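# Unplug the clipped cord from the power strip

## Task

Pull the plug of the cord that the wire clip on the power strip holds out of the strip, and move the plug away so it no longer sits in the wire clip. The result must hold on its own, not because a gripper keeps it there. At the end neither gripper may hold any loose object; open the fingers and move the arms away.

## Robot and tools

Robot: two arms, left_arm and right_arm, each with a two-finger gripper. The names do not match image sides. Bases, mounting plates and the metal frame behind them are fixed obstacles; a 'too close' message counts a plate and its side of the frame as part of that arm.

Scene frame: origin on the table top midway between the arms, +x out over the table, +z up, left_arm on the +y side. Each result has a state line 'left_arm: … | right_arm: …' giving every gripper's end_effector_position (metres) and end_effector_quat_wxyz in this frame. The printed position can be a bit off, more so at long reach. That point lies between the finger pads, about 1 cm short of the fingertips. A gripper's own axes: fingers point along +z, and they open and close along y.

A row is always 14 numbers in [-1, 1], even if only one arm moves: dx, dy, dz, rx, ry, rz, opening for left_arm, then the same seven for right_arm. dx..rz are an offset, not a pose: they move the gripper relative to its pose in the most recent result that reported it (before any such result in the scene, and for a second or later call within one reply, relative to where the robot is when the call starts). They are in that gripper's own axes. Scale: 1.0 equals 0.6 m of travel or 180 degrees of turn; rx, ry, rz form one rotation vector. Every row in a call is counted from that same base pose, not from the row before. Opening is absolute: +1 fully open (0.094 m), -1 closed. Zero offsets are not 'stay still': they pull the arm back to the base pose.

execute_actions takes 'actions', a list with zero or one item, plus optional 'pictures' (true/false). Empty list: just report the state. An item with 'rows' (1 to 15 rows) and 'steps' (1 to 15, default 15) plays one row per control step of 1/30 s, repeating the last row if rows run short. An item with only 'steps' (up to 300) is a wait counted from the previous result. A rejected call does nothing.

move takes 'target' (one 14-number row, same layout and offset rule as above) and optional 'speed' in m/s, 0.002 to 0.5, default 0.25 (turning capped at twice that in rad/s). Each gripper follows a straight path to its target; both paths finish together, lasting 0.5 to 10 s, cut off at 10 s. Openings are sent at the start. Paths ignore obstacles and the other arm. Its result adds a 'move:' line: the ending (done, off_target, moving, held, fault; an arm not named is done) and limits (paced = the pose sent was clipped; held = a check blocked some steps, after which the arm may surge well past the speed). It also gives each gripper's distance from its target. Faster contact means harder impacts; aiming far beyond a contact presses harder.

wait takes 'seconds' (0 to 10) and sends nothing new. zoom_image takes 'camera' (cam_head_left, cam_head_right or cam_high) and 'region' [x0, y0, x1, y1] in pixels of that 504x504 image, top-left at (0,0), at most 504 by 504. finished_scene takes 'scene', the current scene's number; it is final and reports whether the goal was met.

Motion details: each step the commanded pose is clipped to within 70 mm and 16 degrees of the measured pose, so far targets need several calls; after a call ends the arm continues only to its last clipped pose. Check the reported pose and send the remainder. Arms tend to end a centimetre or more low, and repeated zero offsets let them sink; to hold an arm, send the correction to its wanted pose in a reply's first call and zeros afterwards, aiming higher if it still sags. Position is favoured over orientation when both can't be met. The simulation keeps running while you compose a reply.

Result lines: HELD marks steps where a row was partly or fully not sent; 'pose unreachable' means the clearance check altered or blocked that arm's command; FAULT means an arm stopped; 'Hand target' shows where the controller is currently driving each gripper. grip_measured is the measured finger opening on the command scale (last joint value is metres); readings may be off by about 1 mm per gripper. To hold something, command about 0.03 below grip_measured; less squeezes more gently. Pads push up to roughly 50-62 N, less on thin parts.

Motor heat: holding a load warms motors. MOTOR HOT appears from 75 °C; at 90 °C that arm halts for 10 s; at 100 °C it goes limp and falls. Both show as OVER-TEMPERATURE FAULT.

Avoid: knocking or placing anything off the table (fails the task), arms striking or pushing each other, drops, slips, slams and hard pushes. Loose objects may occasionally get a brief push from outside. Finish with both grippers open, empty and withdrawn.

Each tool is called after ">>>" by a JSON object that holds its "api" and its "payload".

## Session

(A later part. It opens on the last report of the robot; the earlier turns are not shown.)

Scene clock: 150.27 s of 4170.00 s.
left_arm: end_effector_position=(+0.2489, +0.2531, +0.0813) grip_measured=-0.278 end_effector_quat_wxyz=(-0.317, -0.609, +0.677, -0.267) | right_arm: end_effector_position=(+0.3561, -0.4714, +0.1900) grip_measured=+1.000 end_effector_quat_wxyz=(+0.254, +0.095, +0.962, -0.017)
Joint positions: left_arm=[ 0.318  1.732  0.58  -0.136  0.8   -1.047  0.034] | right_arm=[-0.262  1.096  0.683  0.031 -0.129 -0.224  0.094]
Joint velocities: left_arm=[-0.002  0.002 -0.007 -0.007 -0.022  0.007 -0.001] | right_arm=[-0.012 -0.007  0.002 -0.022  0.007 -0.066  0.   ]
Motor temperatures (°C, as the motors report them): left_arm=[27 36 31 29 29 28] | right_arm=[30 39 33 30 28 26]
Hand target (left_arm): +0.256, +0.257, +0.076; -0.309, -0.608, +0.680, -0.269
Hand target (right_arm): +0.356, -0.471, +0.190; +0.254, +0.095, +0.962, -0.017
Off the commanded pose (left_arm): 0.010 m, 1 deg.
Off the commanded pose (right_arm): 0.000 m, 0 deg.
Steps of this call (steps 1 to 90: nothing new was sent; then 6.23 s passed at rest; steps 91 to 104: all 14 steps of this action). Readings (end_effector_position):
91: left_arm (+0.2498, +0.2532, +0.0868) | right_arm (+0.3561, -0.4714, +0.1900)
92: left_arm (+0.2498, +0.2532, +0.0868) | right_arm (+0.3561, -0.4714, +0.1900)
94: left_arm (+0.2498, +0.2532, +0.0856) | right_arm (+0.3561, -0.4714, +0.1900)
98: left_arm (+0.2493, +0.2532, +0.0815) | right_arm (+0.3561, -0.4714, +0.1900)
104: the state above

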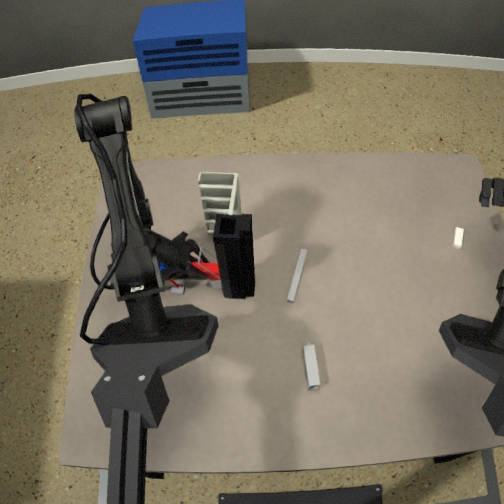

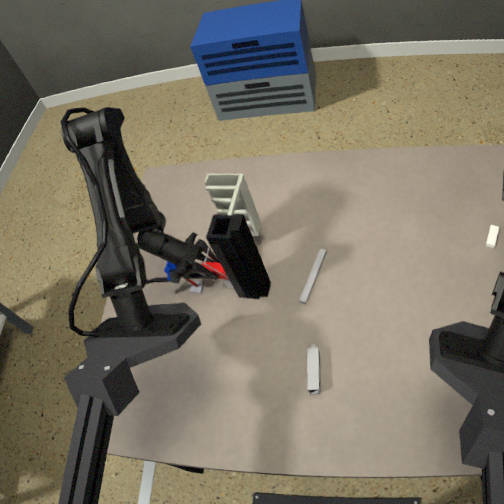

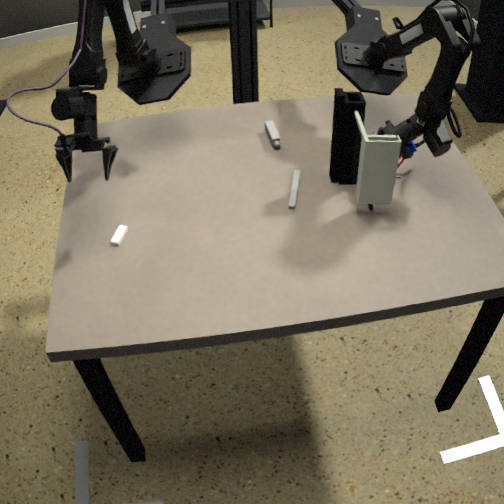

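>>> {"api": "execute_actions", "payload": {"actions": [{"rows": [[-0.013,-0.0127,0.003,0,0,0,-0.28, 0,0,0,0,0,0,1],[-0.015,-0.0127,0.005,0,0,0,-0.28, 0,0,0,0,0,0,1],[-0.017,-0.0127,0.0065,0,0,0,-0.28, 0,0,0,0,0,0,1],[-0.0192,-0.0127,0.0083,0,0,0,-0.28, 0,0,0,0,0,0,1],[-0.0192,-0.0127,0.0083,0,0,0,-0.28, 0,0,0,0,0,0,1],[-0.0192,-0.0127,0.0083,0,0,0,-0.28, 0,0,0,0,0,0,1],[-0.0192,-0.0127,0.0083,0,0,0,-0.32, 0,0,0,0,0,0,1],[-0.0192,-0.0127,0.0083,0,0,0,-0.36, 0,0,0,0,0,0,1],[-0.0192,-0.0127,0.0083,0,0,0,-0.40, 0,0,0,0,0,0,1],[-0.0192,-0.0127,0.0083,0,0,0,-0.43, 0,0,0,0,0,0,1],[-0.0192,-0.0127,0.0083,0,0,0,-0.46, 0,0,0,0,0,0,1],[-0.0192,-0.0127,0.0083,0,0,0,-0.48, 0,0,0,0,0,0,1]], "steps": 15}]}}

>>> {"api": "zoom_image", "payload": {"camera": "cam_head_left", "region": [155, 220, 240, 300]}}

Scene clock: 162.40 s of 4170.00 s.
left_arm: end_effector_position=(+0.2505, +0.2541, +0.0745) grip_measured=-0.477 end_effector_quat_wxyz=(-0.321, -0.610, +0.675, -0.263) | right_arm: end_effector_position=(+0.3561, -0.4714, +0.1900) grip_measured=+1.000 end_effector_quat_wxyz=(+0.254, +0.095, +0.962, -0.017)
Joint positions: left_arm=[ 0.318  1.769  0.609 -0.141  0.797 -1.047  0.025] | right_arm=[-0.262  1.096  0.683  0.031 -0.129 -0.224  0.094]
Joint velocities: left_arm=[-0.012  0.017  0.017 -0.037 -0.037  0.007  0.001] | right_arm=[-0.007  0.002 -0.017 -0.022 -0.037  0.051  0.   ]
Motor temperatures (°C, as the motors report them): left_arm=[27 36 31 29 29 28] | right_arm=[30 39 33 30 28 26]
Hand target (left_arm): +0.257, +0.256, +0.069; -0.316, -0.609, +0.677, -0.267
Hand target (right_arm): +0.356, -0.471, +0.190; +0.254, +0.095, +0.962, -0.017
Off the commanded pose (left_arm): 0.008 m, 1 deg.
Off the commanded pose (right_arm): 0.000 m, 0 deg.
Steps of this call (steps 1 to 90: nothing new was sent; then 8.63 s passed at rest; steps 91 to 105: all 15 steps of this action). Readings (end_effector_position):
91: left_arm (+0.2493, +0.2532, +0.0811) | right_arm (+0.3561, -0.4714, +0.1900)
92: left_arm (+0.2500, +0.2534, +0.0802) | right_arm (+0.3561, -0.4714, +0.1900)
94: left_arm (+0.2516, +0.2539, +0.0776) | right_arm (+0.3561, -0.4714, +0.1900)
98: left_arm (+0.2513, +0.2539, +0.0747) | right_arm (+0.3561, -0.4714, +0.1900)
105: the state above

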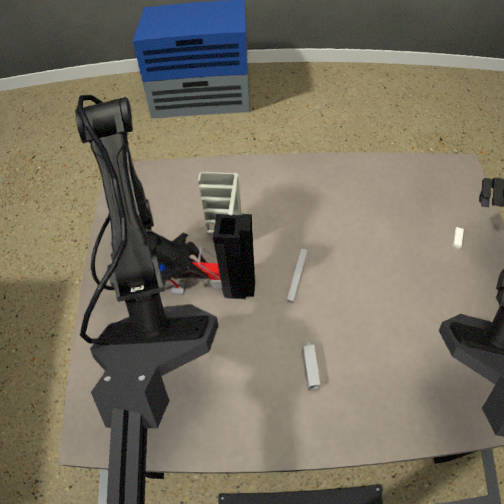

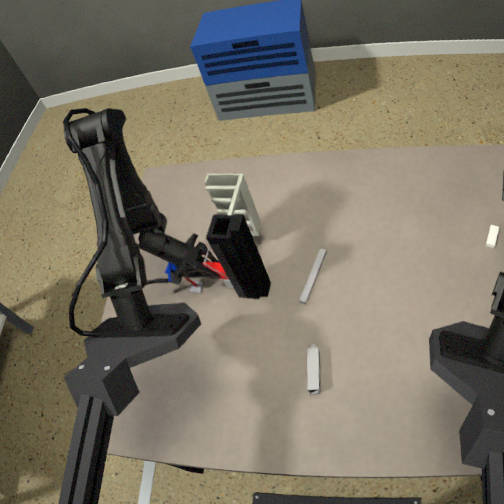

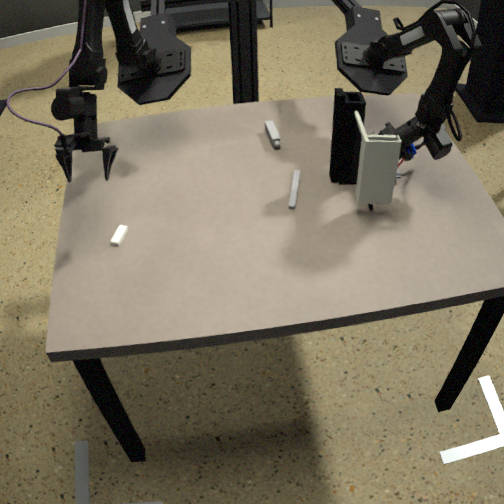

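Region (155, 220, 240, 300) of cam_head_left's 504x504 image, scaled by 5.929, with more detail than that image has; it fills the top 474 rows of this view, and the rest is white.

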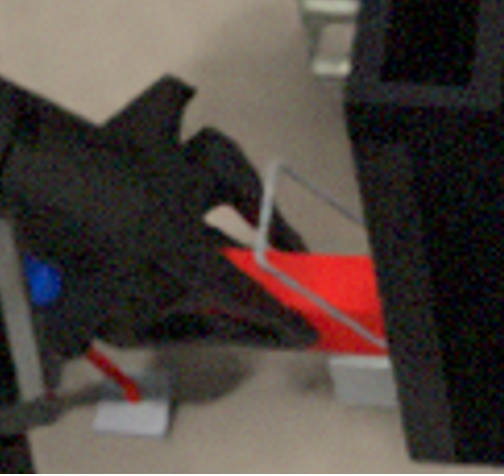

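>>> {"api": "execute_actions", "payload": {"actions": [{"rows": [[0,0.002,0,0,0,0,-0.49, 0,0,0,0,0,0,1],[0,0.002,0,0,0,0,-0.50, 0,0,0,0,0,0,1],[0,0.002,0,0,0,0,-0.51, 0,0,0,0,0,0,1],[0,0.002,0,0,0,0,-0.52, 0,0,0,0,0,0,1],[0,0.002,0,0,0,0,-0.53, 0,0,0,0,0,0,1],[0,0.002,0,0,0,0,-0.54, 0,0,0,0,0,0,1],[0,0.002,0,0,0,0,-0.55, 0,0,0,0,0,0,1],[0,0.002,0,0,0,0,-0.56, 0,0,0,0,0,0,1],[0,0.002,0,0,0,0,-0.57, 0,0,0,0,0,0,1]], "steps": 12}], "pictures": false}}

Scene clock: 167.20 s of 4170.00 s.
left_arm: end_effector_position=(+0.2504, +0.2541, +0.0745) grip_measured=-0.511 end_effector_quat_wxyz=(-0.321, -0.609, +0.676, -0.264) | right_arm: end_effector_position=(+0.3561, -0.4714, +0.1900) grip_measured=+1.000 end_effector_quat_wxyz=(+0.254, +0.095, +0.962, -0.017)
Joint positions: left_arm=[ 0.318  1.769  0.609 -0.141  0.797 -1.042  0.023] | right_arm=[-0.262  1.096  0.683  0.031 -0.129 -0.224  0.094]
Joint velocities: left_arm=[-0.017 -0.007 -0.007 -0.051  0.007  0.066 -0.   ] | right_arm=[-0.007  0.002  0.002  0.037 -0.081 -0.007  0.   ]
Motor temperatures (°C, as the motors report them): left_arm=[27 36 31 29 29 28] | right_arm=[30 39 33 30 28 26]
Hand target (left_arm): +0.249, +0.254, +0.075; -0.321, -0.610, +0.675, -0.263
Hand target (right_arm): +0.356, -0.471, +0.190; +0.254, +0.095, +0.962, -0.017
Off the commanded pose (left_arm): 0.001 m, 0 deg.
Off the commanded pose (right_arm): 0.000 m, 0 deg.
Steps of this call (steps 1 to 90: nothing new was sent; then 1.40 s passed at rest; steps 91 to 102: all 12 steps of this action). Readings (end_effector_position):
91: left_arm (+0.2504, +0.2541, +0.0745) | right_arm (+0.3561, -0.4714, +0.1900)
92: left_arm (+0.2504, +0.2541, +0.0745) | right_arm (+0.3561, -0.4714, +0.1900)
94: left_arm (+0.2504, +0.2541, +0.0745) | right_arm (+0.3561, -0.4714, +0.1900)
98: left_arm (+0.2504, +0.2541, +0.0745) | right_arm (+0.3561, -0.4714, +0.1900)
102: the state above

>>> {"api": "move", "payload": {"target": [-0.0747,0.001,-0.063,0,-0.025,0,-0.57, 0,0,0,0,0,0,1], "speed": 0.025}}

>>> {"api": "zoom_image", "payload": {"camera": "cam_head_left", "region": [140, 215, 240, 305]}}

>>> {"api": "zoom_image", "payload": {"camera": "cam_head_right", "region": [140, 215, 250, 315]}}

Scene clock: 177.27 s of 4170.00 s.
left_arm: end_effector_position=(+0.2544, +0.3063, +0.0689) grip_measured=-0.512 end_effector_quat_wxyz=(-0.294, -0.618, +0.688, -0.243) | right_arm: end_effector_position=(+0.3561, -0.4714, +0.1900) grip_measured=+1.000 end_effector_quat_wxyz=(+0.254, +0.095, +0.962, -0.017)
Joint positions: left_arm=[ 0.482  1.781  0.698 -0.315  0.775 -0.859  0.023] | right_arm=[-0.262  1.096  0.683  0.031 -0.129 -0.224  0.094]
Joint velocities: left_arm=[ 0.017  0.012 -0.002 -0.081 -0.11  -0.081 -0.001] | right_arm=[-0.012  0.007 -0.012 -0.007  0.066 -0.022  0.   ]
Motor temperatures (°C, as the motors report them): left_arm=[27 37 31 29 29 28] | right_arm=[30 39 33 30 28 26]
Hand target (left_arm): +0.257, +0.311, +0.065; -0.294, -0.619, +0.688, -0.240
Hand target (right_arm): +0.356, -0.471, +0.190; +0.254, +0.095, +0.962, -0.017
Off the commanded pose (left_arm): 0.007 m, 0 deg.
Off the commanded pose (right_arm): 0.000 m, 0 deg.
After step 90, 4.47 s passed at rest.
move: done

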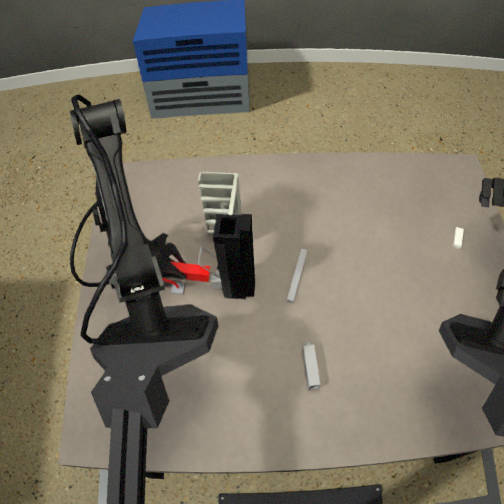

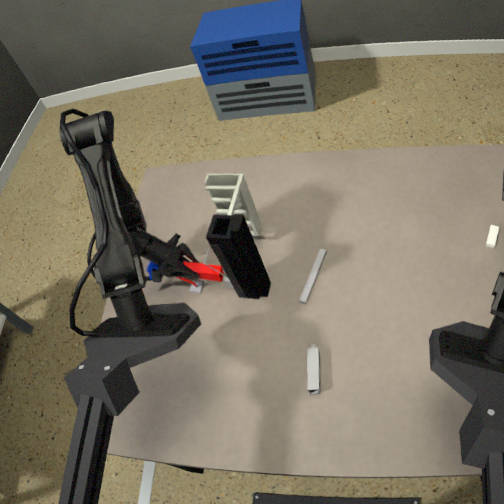

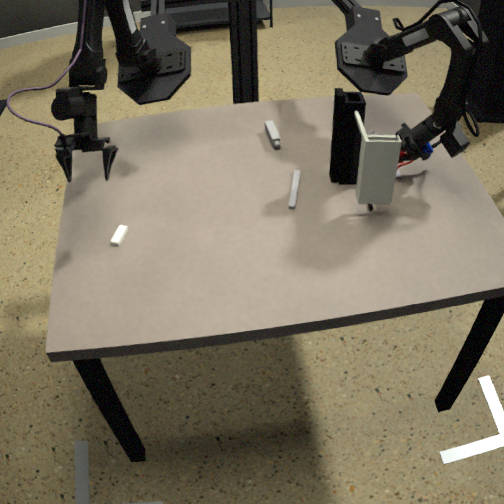

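Region (140, 215, 240, 305) of cam_head_left's 504x504 image, scaled by 5.040, with more detail than that image has; it fills the top 454 rows of this view, and the rest is white.

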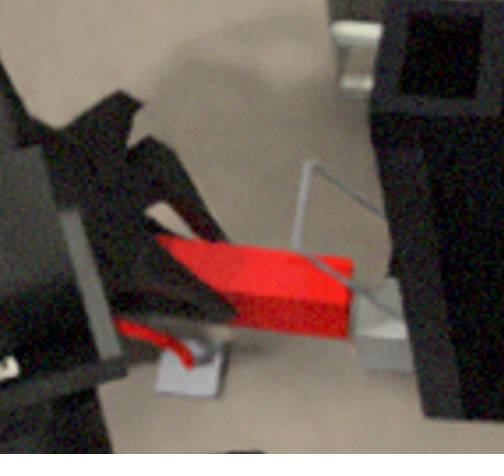

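Region (140, 215, 250, 315) of cam_head_right's 504x504 image, scaled by 4.582, with more detail than that image has; it fills the top 458 rows of this view, and the rest is white.

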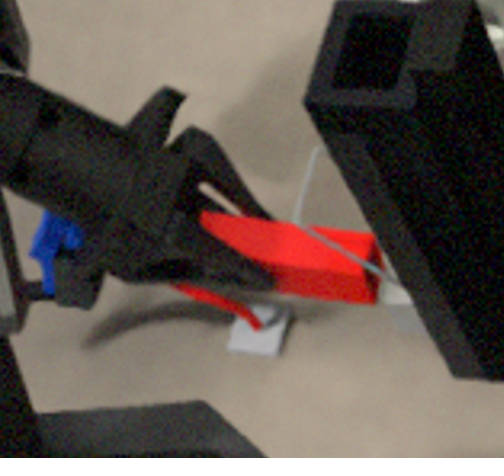

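>>> {"api": "move", "payload": {"target": [-0.0592,-0.0957,0.0198,0,0,0,-0.57, 0,0,0,0,0,0,1], "speed": 0.06}}

>>> {"api": "zoom_image", "payload": {"camera": "cam_head_left", "region": [130, 200, 240, 305]}}

>>> {"api": "zoom_image", "payload": {"camera": "cam_head_right", "region": [135, 200, 250, 310]}}

>>> {"api": "zoom_image", "payload": {"camera": "cam_high", "region": [370, 110, 490, 220]}}

Scene clock: 197.67 s of 4170.00 s.
left_arm: end_effector_position=(+0.3062, +0.3155, +0.0381) grip_measured=-0.512 end_effector_quat_wxyz=(-0.296, -0.620, +0.685, -0.242) | right_arm: end_effector_position=(+0.3561, -0.4714, +0.1900) grip_measured=+1.000 end_effector_quat_wxyz=(+0.254, +0.095, +0.962, -0.017)
Joint positions: left_arm=[ 0.438  1.925  0.953 -0.386  0.768 -0.924  0.023] | right_arm=[-0.262  1.096  0.683  0.031 -0.129 -0.224  0.094]
Joint velocities: left_arm=[-0.002  0.002 -0.012 -0.007 -0.037 -0.007 -0.001] | right_arm=[ 0.017 -0.017  0.002 -0.007  0.022 -0.037  0.   ]
Motor temperatures (°C, as the motors report them): left_arm=[27 36 31 29 29 28] | right_arm=[30 39 33 30 28 26]
Hand target (left_arm): +0.313, +0.316, +0.034; -0.294, -0.618, +0.688, -0.243
Hand target (right_arm): +0.356, -0.471, +0.190; +0.254, +0.095, +0.962, -0.017
Off the commanded pose (left_arm): 0.008 m, 0 deg.
Off the commanded pose (right_arm): 0.000 m, 0 deg.
After step 90, 15.83 s passed at rest.
move: done

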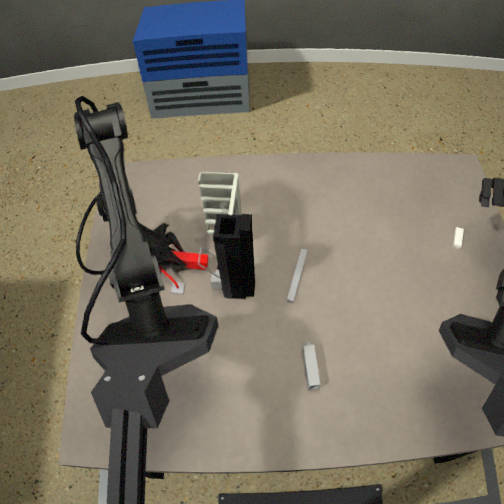

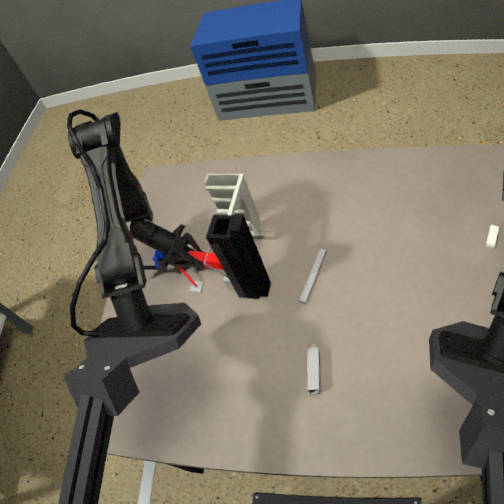

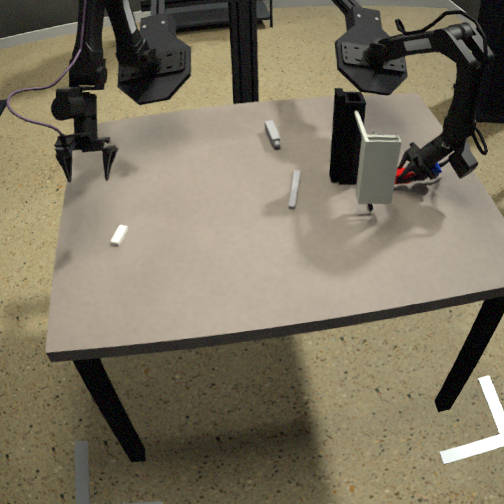

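Region (130, 200, 240, 305) of cam_head_left's 504x504 image, scaled by 4.582, with more detail than that image has; it fills the top 481 rows of this view, and the rest is white.

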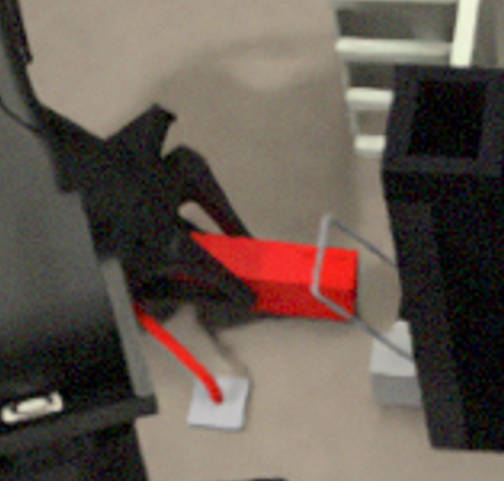

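Region (135, 200, 250, 310) of cam_head_right's 504x504 image, scaled by 4.383, with more detail than that image has; it fills the top 482 rows of this view, and the rest is white.

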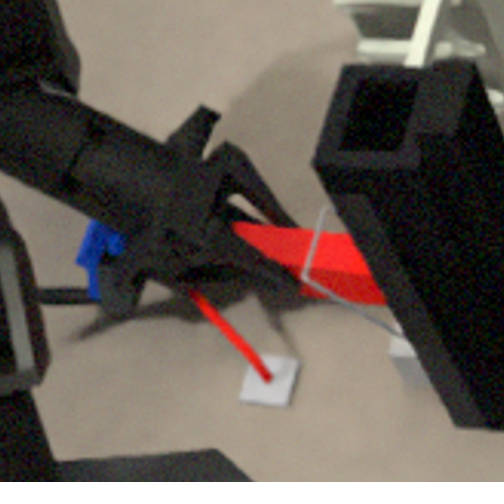

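Region (370, 110, 490, 220) of cam_high's 504x504 image, scaled by 4.200, with more detail than that image has; it fills the top 462 rows of this view, and the rest is white.

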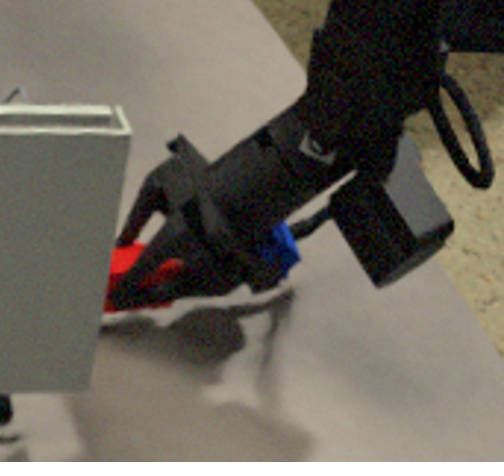

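>>> {"api": "move", "payload": {"target": [-0.0242,-0.0114,0.0274,0,-0.008,0,-0.57, 0,0,0,0,0,0,1], "speed": 0.02}}

>>> {"api": "zoom_image", "payload": {"camera": "cam_high", "region": [370, 110, 490, 220]}}

>>> {"api": "zoom_image", "payload": {"camera": "cam_head_right", "region": [135, 200, 250, 310]}}

Scene clock: 206.93 s of 4170.00 s.
left_arm: end_effector_position=(+0.3016, +0.3121, +0.0230) grip_measured=-0.512 end_effector_quat_wxyz=(-0.296, -0.626, +0.683, -0.232) | right_arm: end_effector_position=(+0.3561, -0.4714, +0.1900) grip_measured=+1.000 end_effector_quat_wxyz=(+0.254, +0.095, +0.962, -0.017)
Joint positions: left_arm=[ 0.421  1.972  0.953 -0.322  0.746 -0.965  0.023] | right_arm=[-0.262  1.096  0.683  0.031 -0.129 -0.224  0.094]
Joint velocities: left_arm=[-0.007 -0.002  0.002  0.022 -0.037 -0.051 -0.001] | right_arm=[-0.002 -0.002  0.002 -0.022  0.037  0.022  0.   ]
Motor temperatures (°C, as the motors report them): left_arm=[27 37 31 29 29 28] | right_arm=[30 39 33 30 28 26]
Hand target (left_arm): +0.312, +0.313, +0.017; -0.287, -0.623, +0.689, -0.235
Hand target (right_arm): +0.356, -0.471, +0.190; +0.254, +0.095, +0.962, -0.017
Off the commanded pose (left_arm): 0.013 m, 1 deg.
Off the commanded pose (right_arm): 0.000 m, 0 deg.
After step 90, 4.87 s passed at rest.
move: off_target (left_arm)

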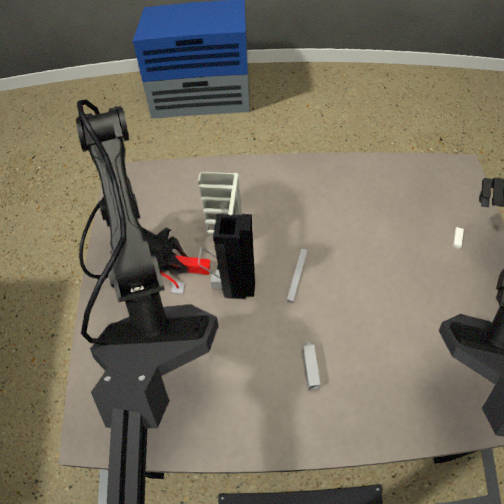

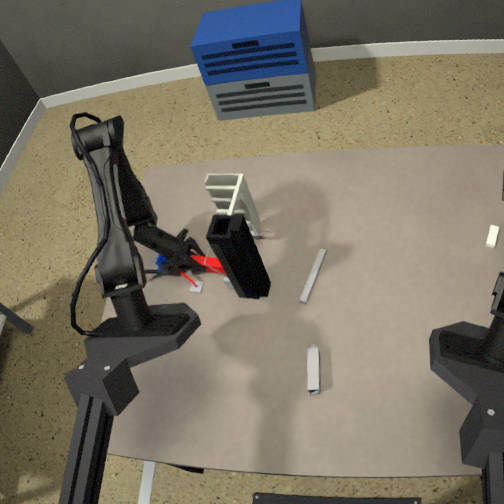

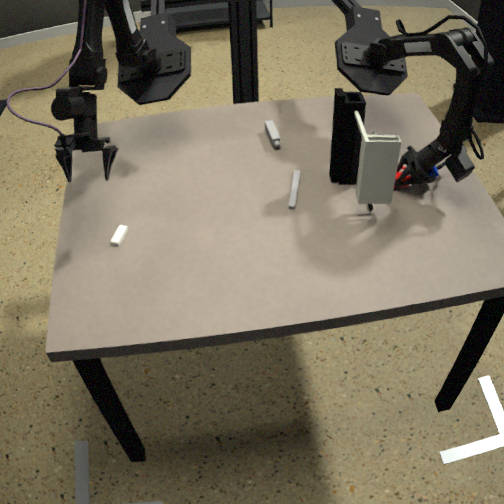

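Region (370, 110, 490, 220) of cam_high's 504x504 image, scaled by 4.200, with more detail than that image has; it fills the top 462 rows of this view, and the rest is white.

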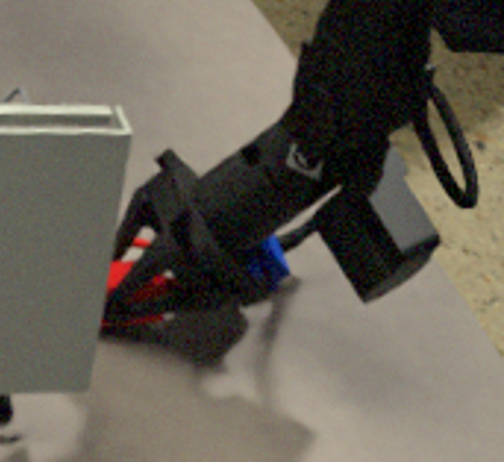

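Region (135, 200, 250, 310) of cam_head_right's 504x504 image, scaled by 4.383, with more detail than that image has; it fills the top 482 rows of this view, and the rest is white.

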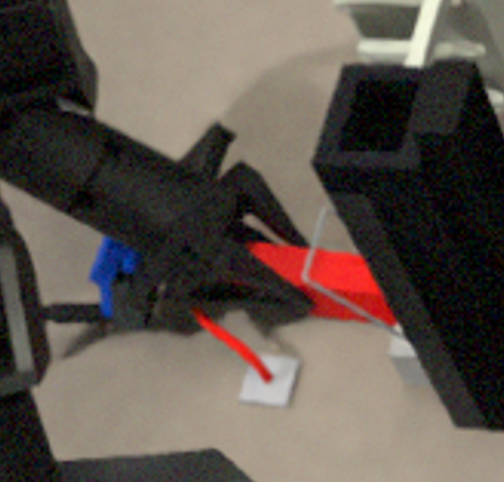

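>>> {"api": "move", "payload": {"target": [-0.0145,-0.021,0.012,0,-0.015,0,-0.57, 0,0,0,0,0,0,1], "speed": 0.02}}

>>> {"api": "zoom_image", "payload": {"camera": "cam_high", "region": [370, 110, 490, 220]}}

Scene clock: 212.53 s of 4170.00 s.
left_arm: end_effector_position=(+0.3037, +0.3073, +0.0208) grip_measured=-0.512 end_effector_quat_wxyz=(-0.297, -0.634, +0.678, -0.223) | right_arm: end_effector_position=(+0.3561, -0.4714, +0.1900) grip_measured=+1.000 end_effector_quat_wxyz=(+0.254, +0.095, +0.962, -0.017)
Joint positions: left_arm=[ 0.399  1.972  0.953 -0.304  0.729 -1.017  0.023] | right_arm=[-0.262  1.096  0.683  0.031 -0.129 -0.224  0.094]
Joint velocities: left_arm=[-0.002 -0.002 -0.002 -0.051 -0.022 -0.037 -0.001] | right_arm=[-0.002  0.002  0.002 -0.051 -0.066  0.022  0.   ]
Motor temperatures (°C, as the motors report them): left_arm=[27 38 31 29 29 28] | right_arm=[30 39 33 30 28 26]
Hand target (left_arm): +0.314, +0.312, +0.012; +0.279, +0.632, -0.690, +0.217
Hand target (right_arm): +0.356, -0.471, +0.190; +0.254, +0.095, +0.962, -0.017
Off the commanded pose (left_arm): 0.015 m, 3 deg.
Off the commanded pose (right_arm): 0.000 m, 0 deg.
After step 90, 1.23 s passed at rest.
move: off_target (left_arm)

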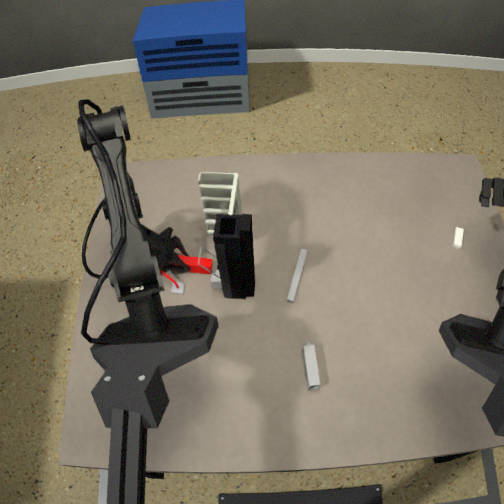

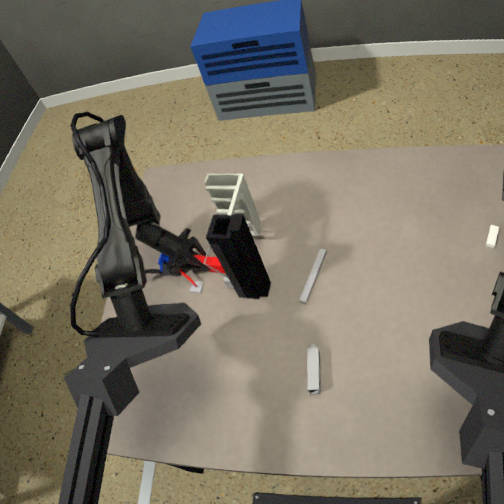

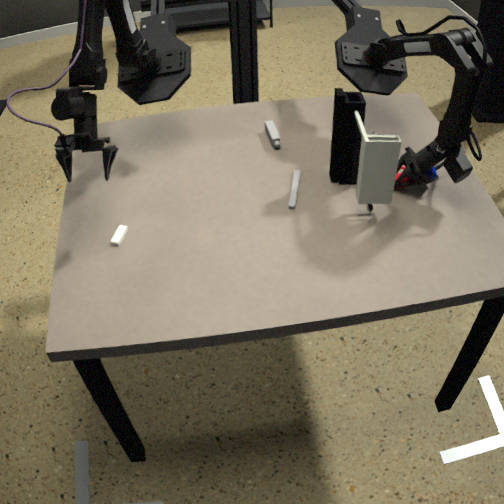

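Region (370, 110, 490, 220) of cam_high's 504x504 image, scaled by 4.200, with more detail than that image has; it fills the top 462 rows of this view, and the rest is white.

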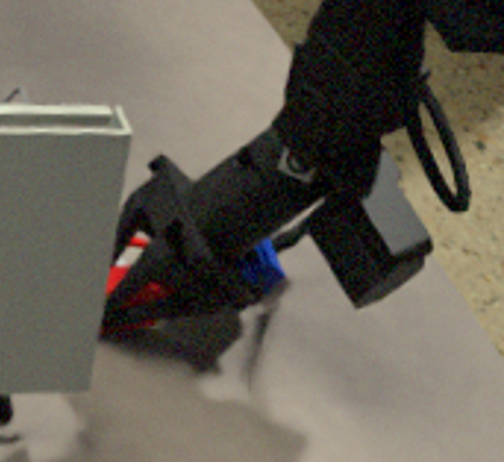

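The nose is resting on the table (rotation blocked). Releasing gently.

>>> {"api": "execute_actions", "payload": {"actions": [{"rows": [[-0.006,-0.008,0.004,0,-0.006,0,-0.55, 0,0,0,0,0,0,1],[-0.003,-0.004,0.002,0,-0.003,0,-0.535, 0,0,0,0,0,0,1],[0,0,0,0,0,0,-0.525, 0,0,0,0,0,0,1],[0,0,0,0,0,0,-0.517, 0,0,0,0,0,0,1],[0,0,0,0,0,0,-0.512, 0,0,0,0,0,0,1],[0,0,0,0,0,0,-0.508, 0,0,0,0,0,0,1],[0,0,0,0,0,0,-0.504, 0,0,0,0,0,0,1],[0,0,0,0,0,0,-0.50, 0,0,0,0,0,0,1],[0,0,0,0,0,0,-0.49, 0,0,0,0,0,0,1],[0,0,0,0,0,0,-0.47, 0,0,0,0,0,0,1],[0,0,0,0,0,0,-0.40, 0,0,0,0,0,0,1],[0,0,0,0,0,0,-0.30, 0,0,0,0,0,0,1],[0,0,0,0,0,0,-0.15, 0,0,0,0,0,0,1]], "steps": 15}], "pictures": false}}

>>> {"api": "move", "payload": {"target": [0.095,0.03,-0.275,0,0,0,-0.1, 0,0,0,0,0,0,1], "speed": 0.15}}

>>> {"api": "zoom_image", "payload": {"camera": "cam_head_left", "region": [130, 190, 250, 305]}}

>>> {"api": "zoom_image", "payload": {"camera": "cam_head_right", "region": [135, 190, 260, 310]}}

Scene clock: 217.70 s of 4170.00 s.
left_arm: end_effector_position=(+0.3037, +0.3070, +0.0210) grip_measured=-0.157 end_effector_quat_wxyz=(-0.298, -0.635, +0.677, -0.223) | right_arm: end_effector_position=(+0.3561, -0.4714, +0.1900) grip_measured=+1.000 end_effector_quat_wxyz=(+0.254, +0.095, +0.962, -0.017)
Joint positions: left_arm=[ 0.399  1.972  0.953 -0.305  0.731 -1.02   0.04 ] | right_arm=[-0.262  1.096  0.683  0.031 -0.129 -0.224  0.094]
Joint velocities: left_arm=[-0.012 -0.002 -0.002 -0.066 -0.066  0.007  0.01 ] | right_arm=[ 0.027  0.002  0.012 -0.037 -0.022 -0.022  0.   ]
Motor temperatures (°C, as the motors report them): left_arm=[27 38 31 29 29 28] | right_arm=[30 39 33 30 28 26]
Hand target (left_arm): +0.304, +0.307, +0.021; +0.297, +0.634, -0.678, +0.223
Hand target (right_arm): +0.356, -0.471, +0.190; +0.254, +0.095, +0.962, -0.017
Off the commanded pose (left_arm): 0.000 m, 0 deg.
Off the commanded pose (right_arm): 0.000 m, 0 deg.
Steps of this call (steps 1 to 90: nothing new was sent; then 1.67 s passed at rest; steps 91 to 105: all 15 steps of this action). Readings (end_effector_position):
91: left_arm (+0.3037, +0.3073, +0.0208) | right_arm (+0.3561, -0.4714, +0.1900)
92: left_arm (+0.3037, +0.3073, +0.0208) | right_arm (+0.3561, -0.4714, +0.1900)
94: left_arm (+0.3036, +0.3071, +0.0210) | right_arm (+0.3561, -0.4714, +0.1900)
98: left_arm (+0.3036, +0.3071, +0.0210) | right_arm (+0.3561, -0.4714, +0.1900)
105: the state above

Scene clock: 219.80 s of 4170.00 s.
left_arm: end_effector_position=(+0.2955, +0.3743, +0.1771) grip_measured=-0.102 end_effector_quat_wxyz=(-0.313, -0.635, +0.672, -0.218) | right_arm: end_effector_position=(+0.3561, -0.4714, +0.1900) grip_measured=+1.000 end_effector_quat_wxyz=(+0.254, +0.095, +0.962, -0.017)
Joint positions: left_arm=[ 0.718  1.554  1.027 -1.13   0.753 -0.577  0.042] | right_arm=[-0.262  1.096  0.683  0.031 -0.129 -0.224  0.094]
Joint velocities: left_arm=[-0.007 -0.002 -0.002  0.022  0.022  0.007 -0.   ] | right_arm=[-0.017  0.007  0.027 -0.007 -0.007 -0.007  0.   ]
Motor temperatures (°C, as the motors report them): left_arm=[27 38 31 29 29 28] | right_arm=[30 39 33 30 28 26]
Hand target (left_arm): +0.304, +0.381, +0.179; +0.299, +0.635, -0.676, +0.224
Hand target (right_arm): +0.356, -0.471, +0.190; +0.254, +0.095, +0.962, -0.017
Off the commanded pose (left_arm): 0.011 m, 2 deg.
Off the commanded pose (right_arm): 0.000 m, 0 deg.
move: off_target (left_arm)

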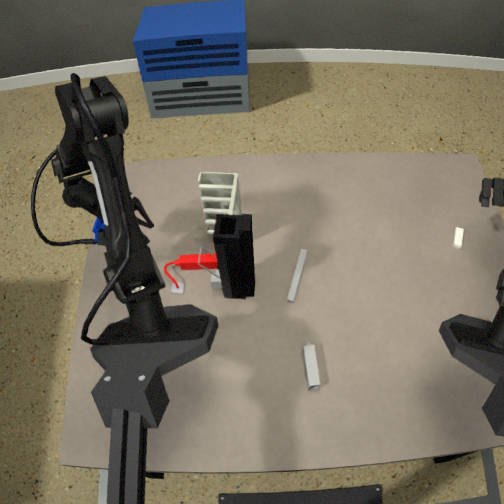

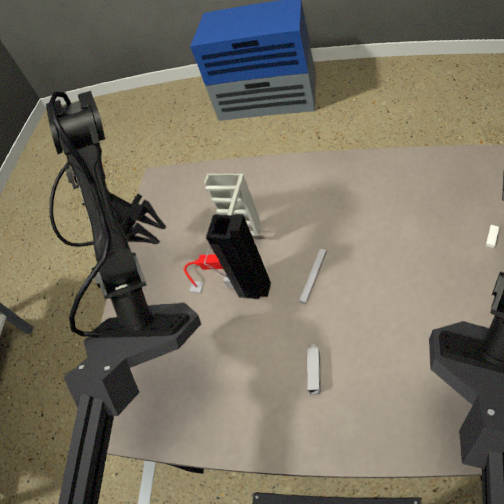

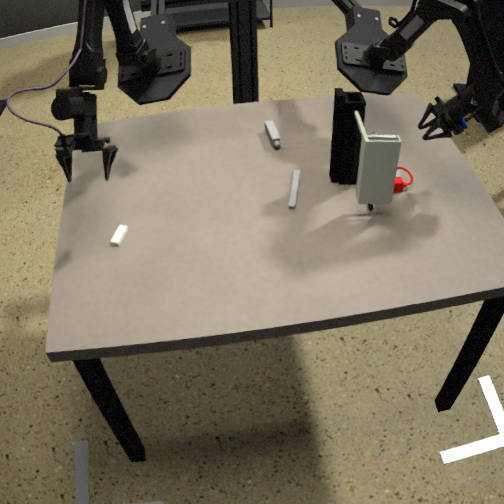

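Region (130, 190, 250, 305) of cam_head_left's 504x504 image, scaled by 4.200, with more detail than that image has; it fills the top 483 rows of this view, and the rest is white.

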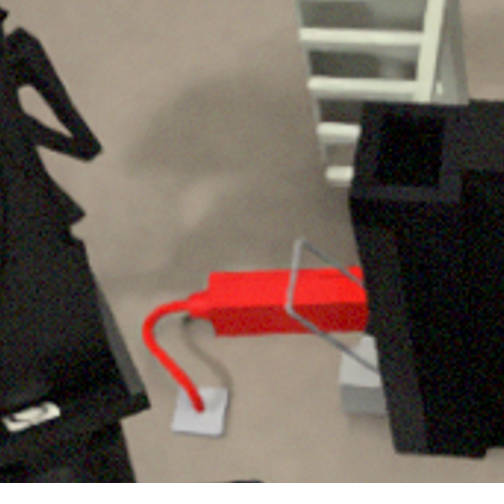

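Region (135, 190, 260, 310) of cam_head_right's 504x504 image, scaled by 4.032, with more detail than that image has; it fills the top 484 rows of this view, and the rest is white.

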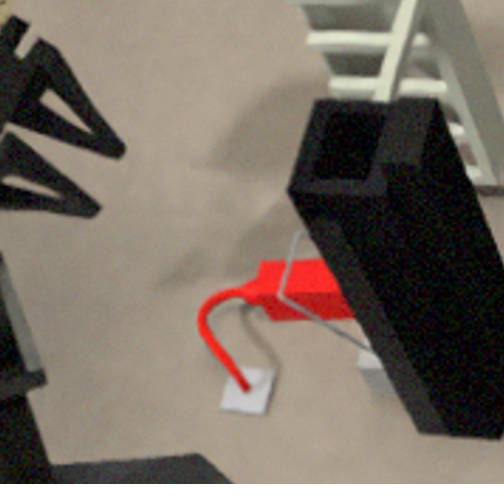

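>>> {"api": "execute_actions", "payload": {"actions": []}}

Scene clock: 228.23 s of 4170.00 s.
left_arm: end_effector_position=(+0.2952, +0.3741, +0.1774) grip_measured=-0.102 end_effector_quat_wxyz=(-0.313, -0.635, +0.672, -0.218) | right_arm: end_effector_position=(+0.3561, -0.4714, +0.1900) grip_measured=+1.000 end_effector_quat_wxyz=(+0.254, +0.095, +0.962, -0.017)
Joint positions: left_arm=[ 0.718  1.554  1.027 -1.132  0.753 -0.575  0.042] | right_arm=[-0.262  1.096  0.683  0.031 -0.129 -0.224  0.094]
Joint velocities: left_arm=[-0.002 -0.017  0.017 -0.022 -0.007  0.037 -0.001] | right_arm=[ 0.002  0.007 -0.017 -0.007 -0.037  0.066  0.   ]
Motor temperatures (°C, as the motors report them): left_arm=[27 39 32 29 29 28] | right_arm=[30 39 33 30 28 26]
Hand target (left_arm): +0.304, +0.381, +0.179; +0.300, +0.635, -0.676, +0.224
Hand target (right_arm): +0.356, -0.471, +0.190; +0.254, +0.095, +0.962, -0.017
Off the commanded pose (left_arm): 0.012 m, 2 deg.
Off the commanded pose (right_arm): 0.000 m, 0 deg.
Steps of this call (steps 1 to 90: nothing new was sent; then 5.43 s passed at rest). Readings (end_effector_position):
1: left_arm (+0.2954, +0.3742, +0.1772) | right_arm (+0.3561, -0.4714, +0.1900)
2: left_arm (+0.2954, +0.3742, +0.1772) | right_arm (+0.3561, -0.4714, +0.1900)
4: left_arm (+0.2953, +0.3742, +0.1773) | right_arm (+0.3561, -0.4714, +0.1900)
8: left_arm (+0.2953, +0.3741, +0.1773) | right_arm (+0.3561, -0.4714, +0.1900)
90: the state above

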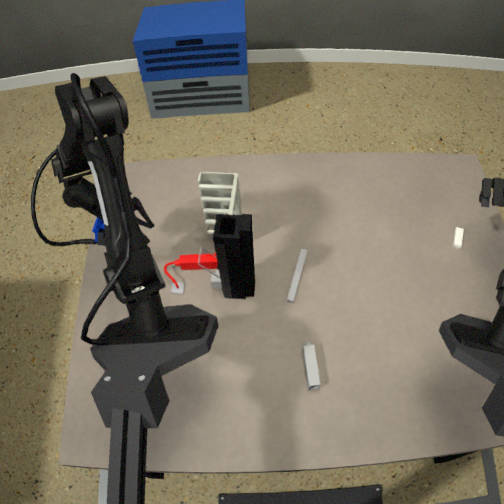

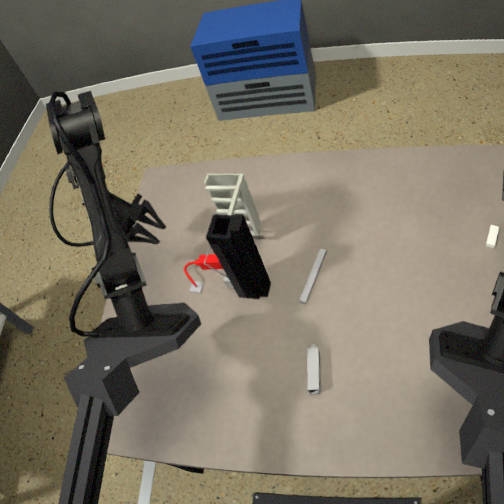

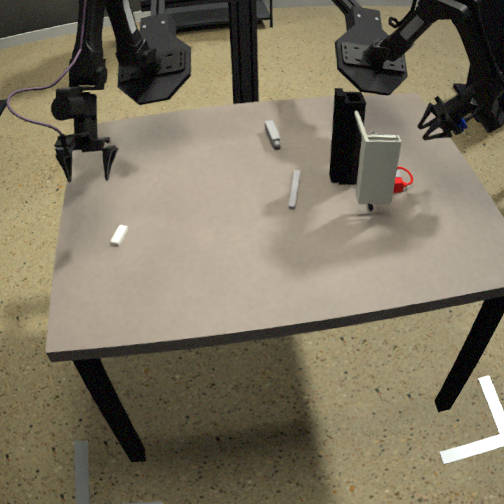

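>>> {"api": "zoom_image", "payload": {"camera": "cam_head_left", "region": [140, 200, 280, 320]}}

>>> {"api": "zoom_image", "payload": {"camera": "cam_head_right", "region": [160, 200, 300, 320]}}

Region (140, 200, 280, 320) of cam_head_left's 504x504 image, scaled by 3.600, with more detail than that image has; it fills the top 432 rows of this view, and the rest is white.

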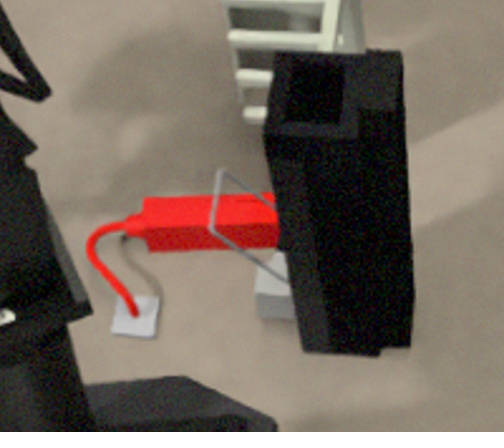

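Region (160, 200, 300, 320) of cam_head_right's 504x504 image, scaled by 3.600, with more detail than that image has; it fills the top 432 rows of this view, and the rest is white.

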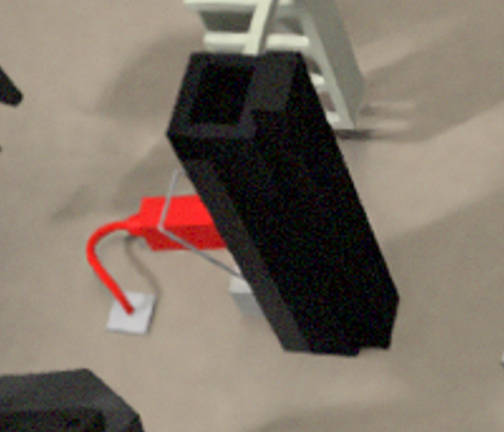

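>>> {"api": "finished_scene", "payload": {"scene": 2}}

The scene is finished: the task was done.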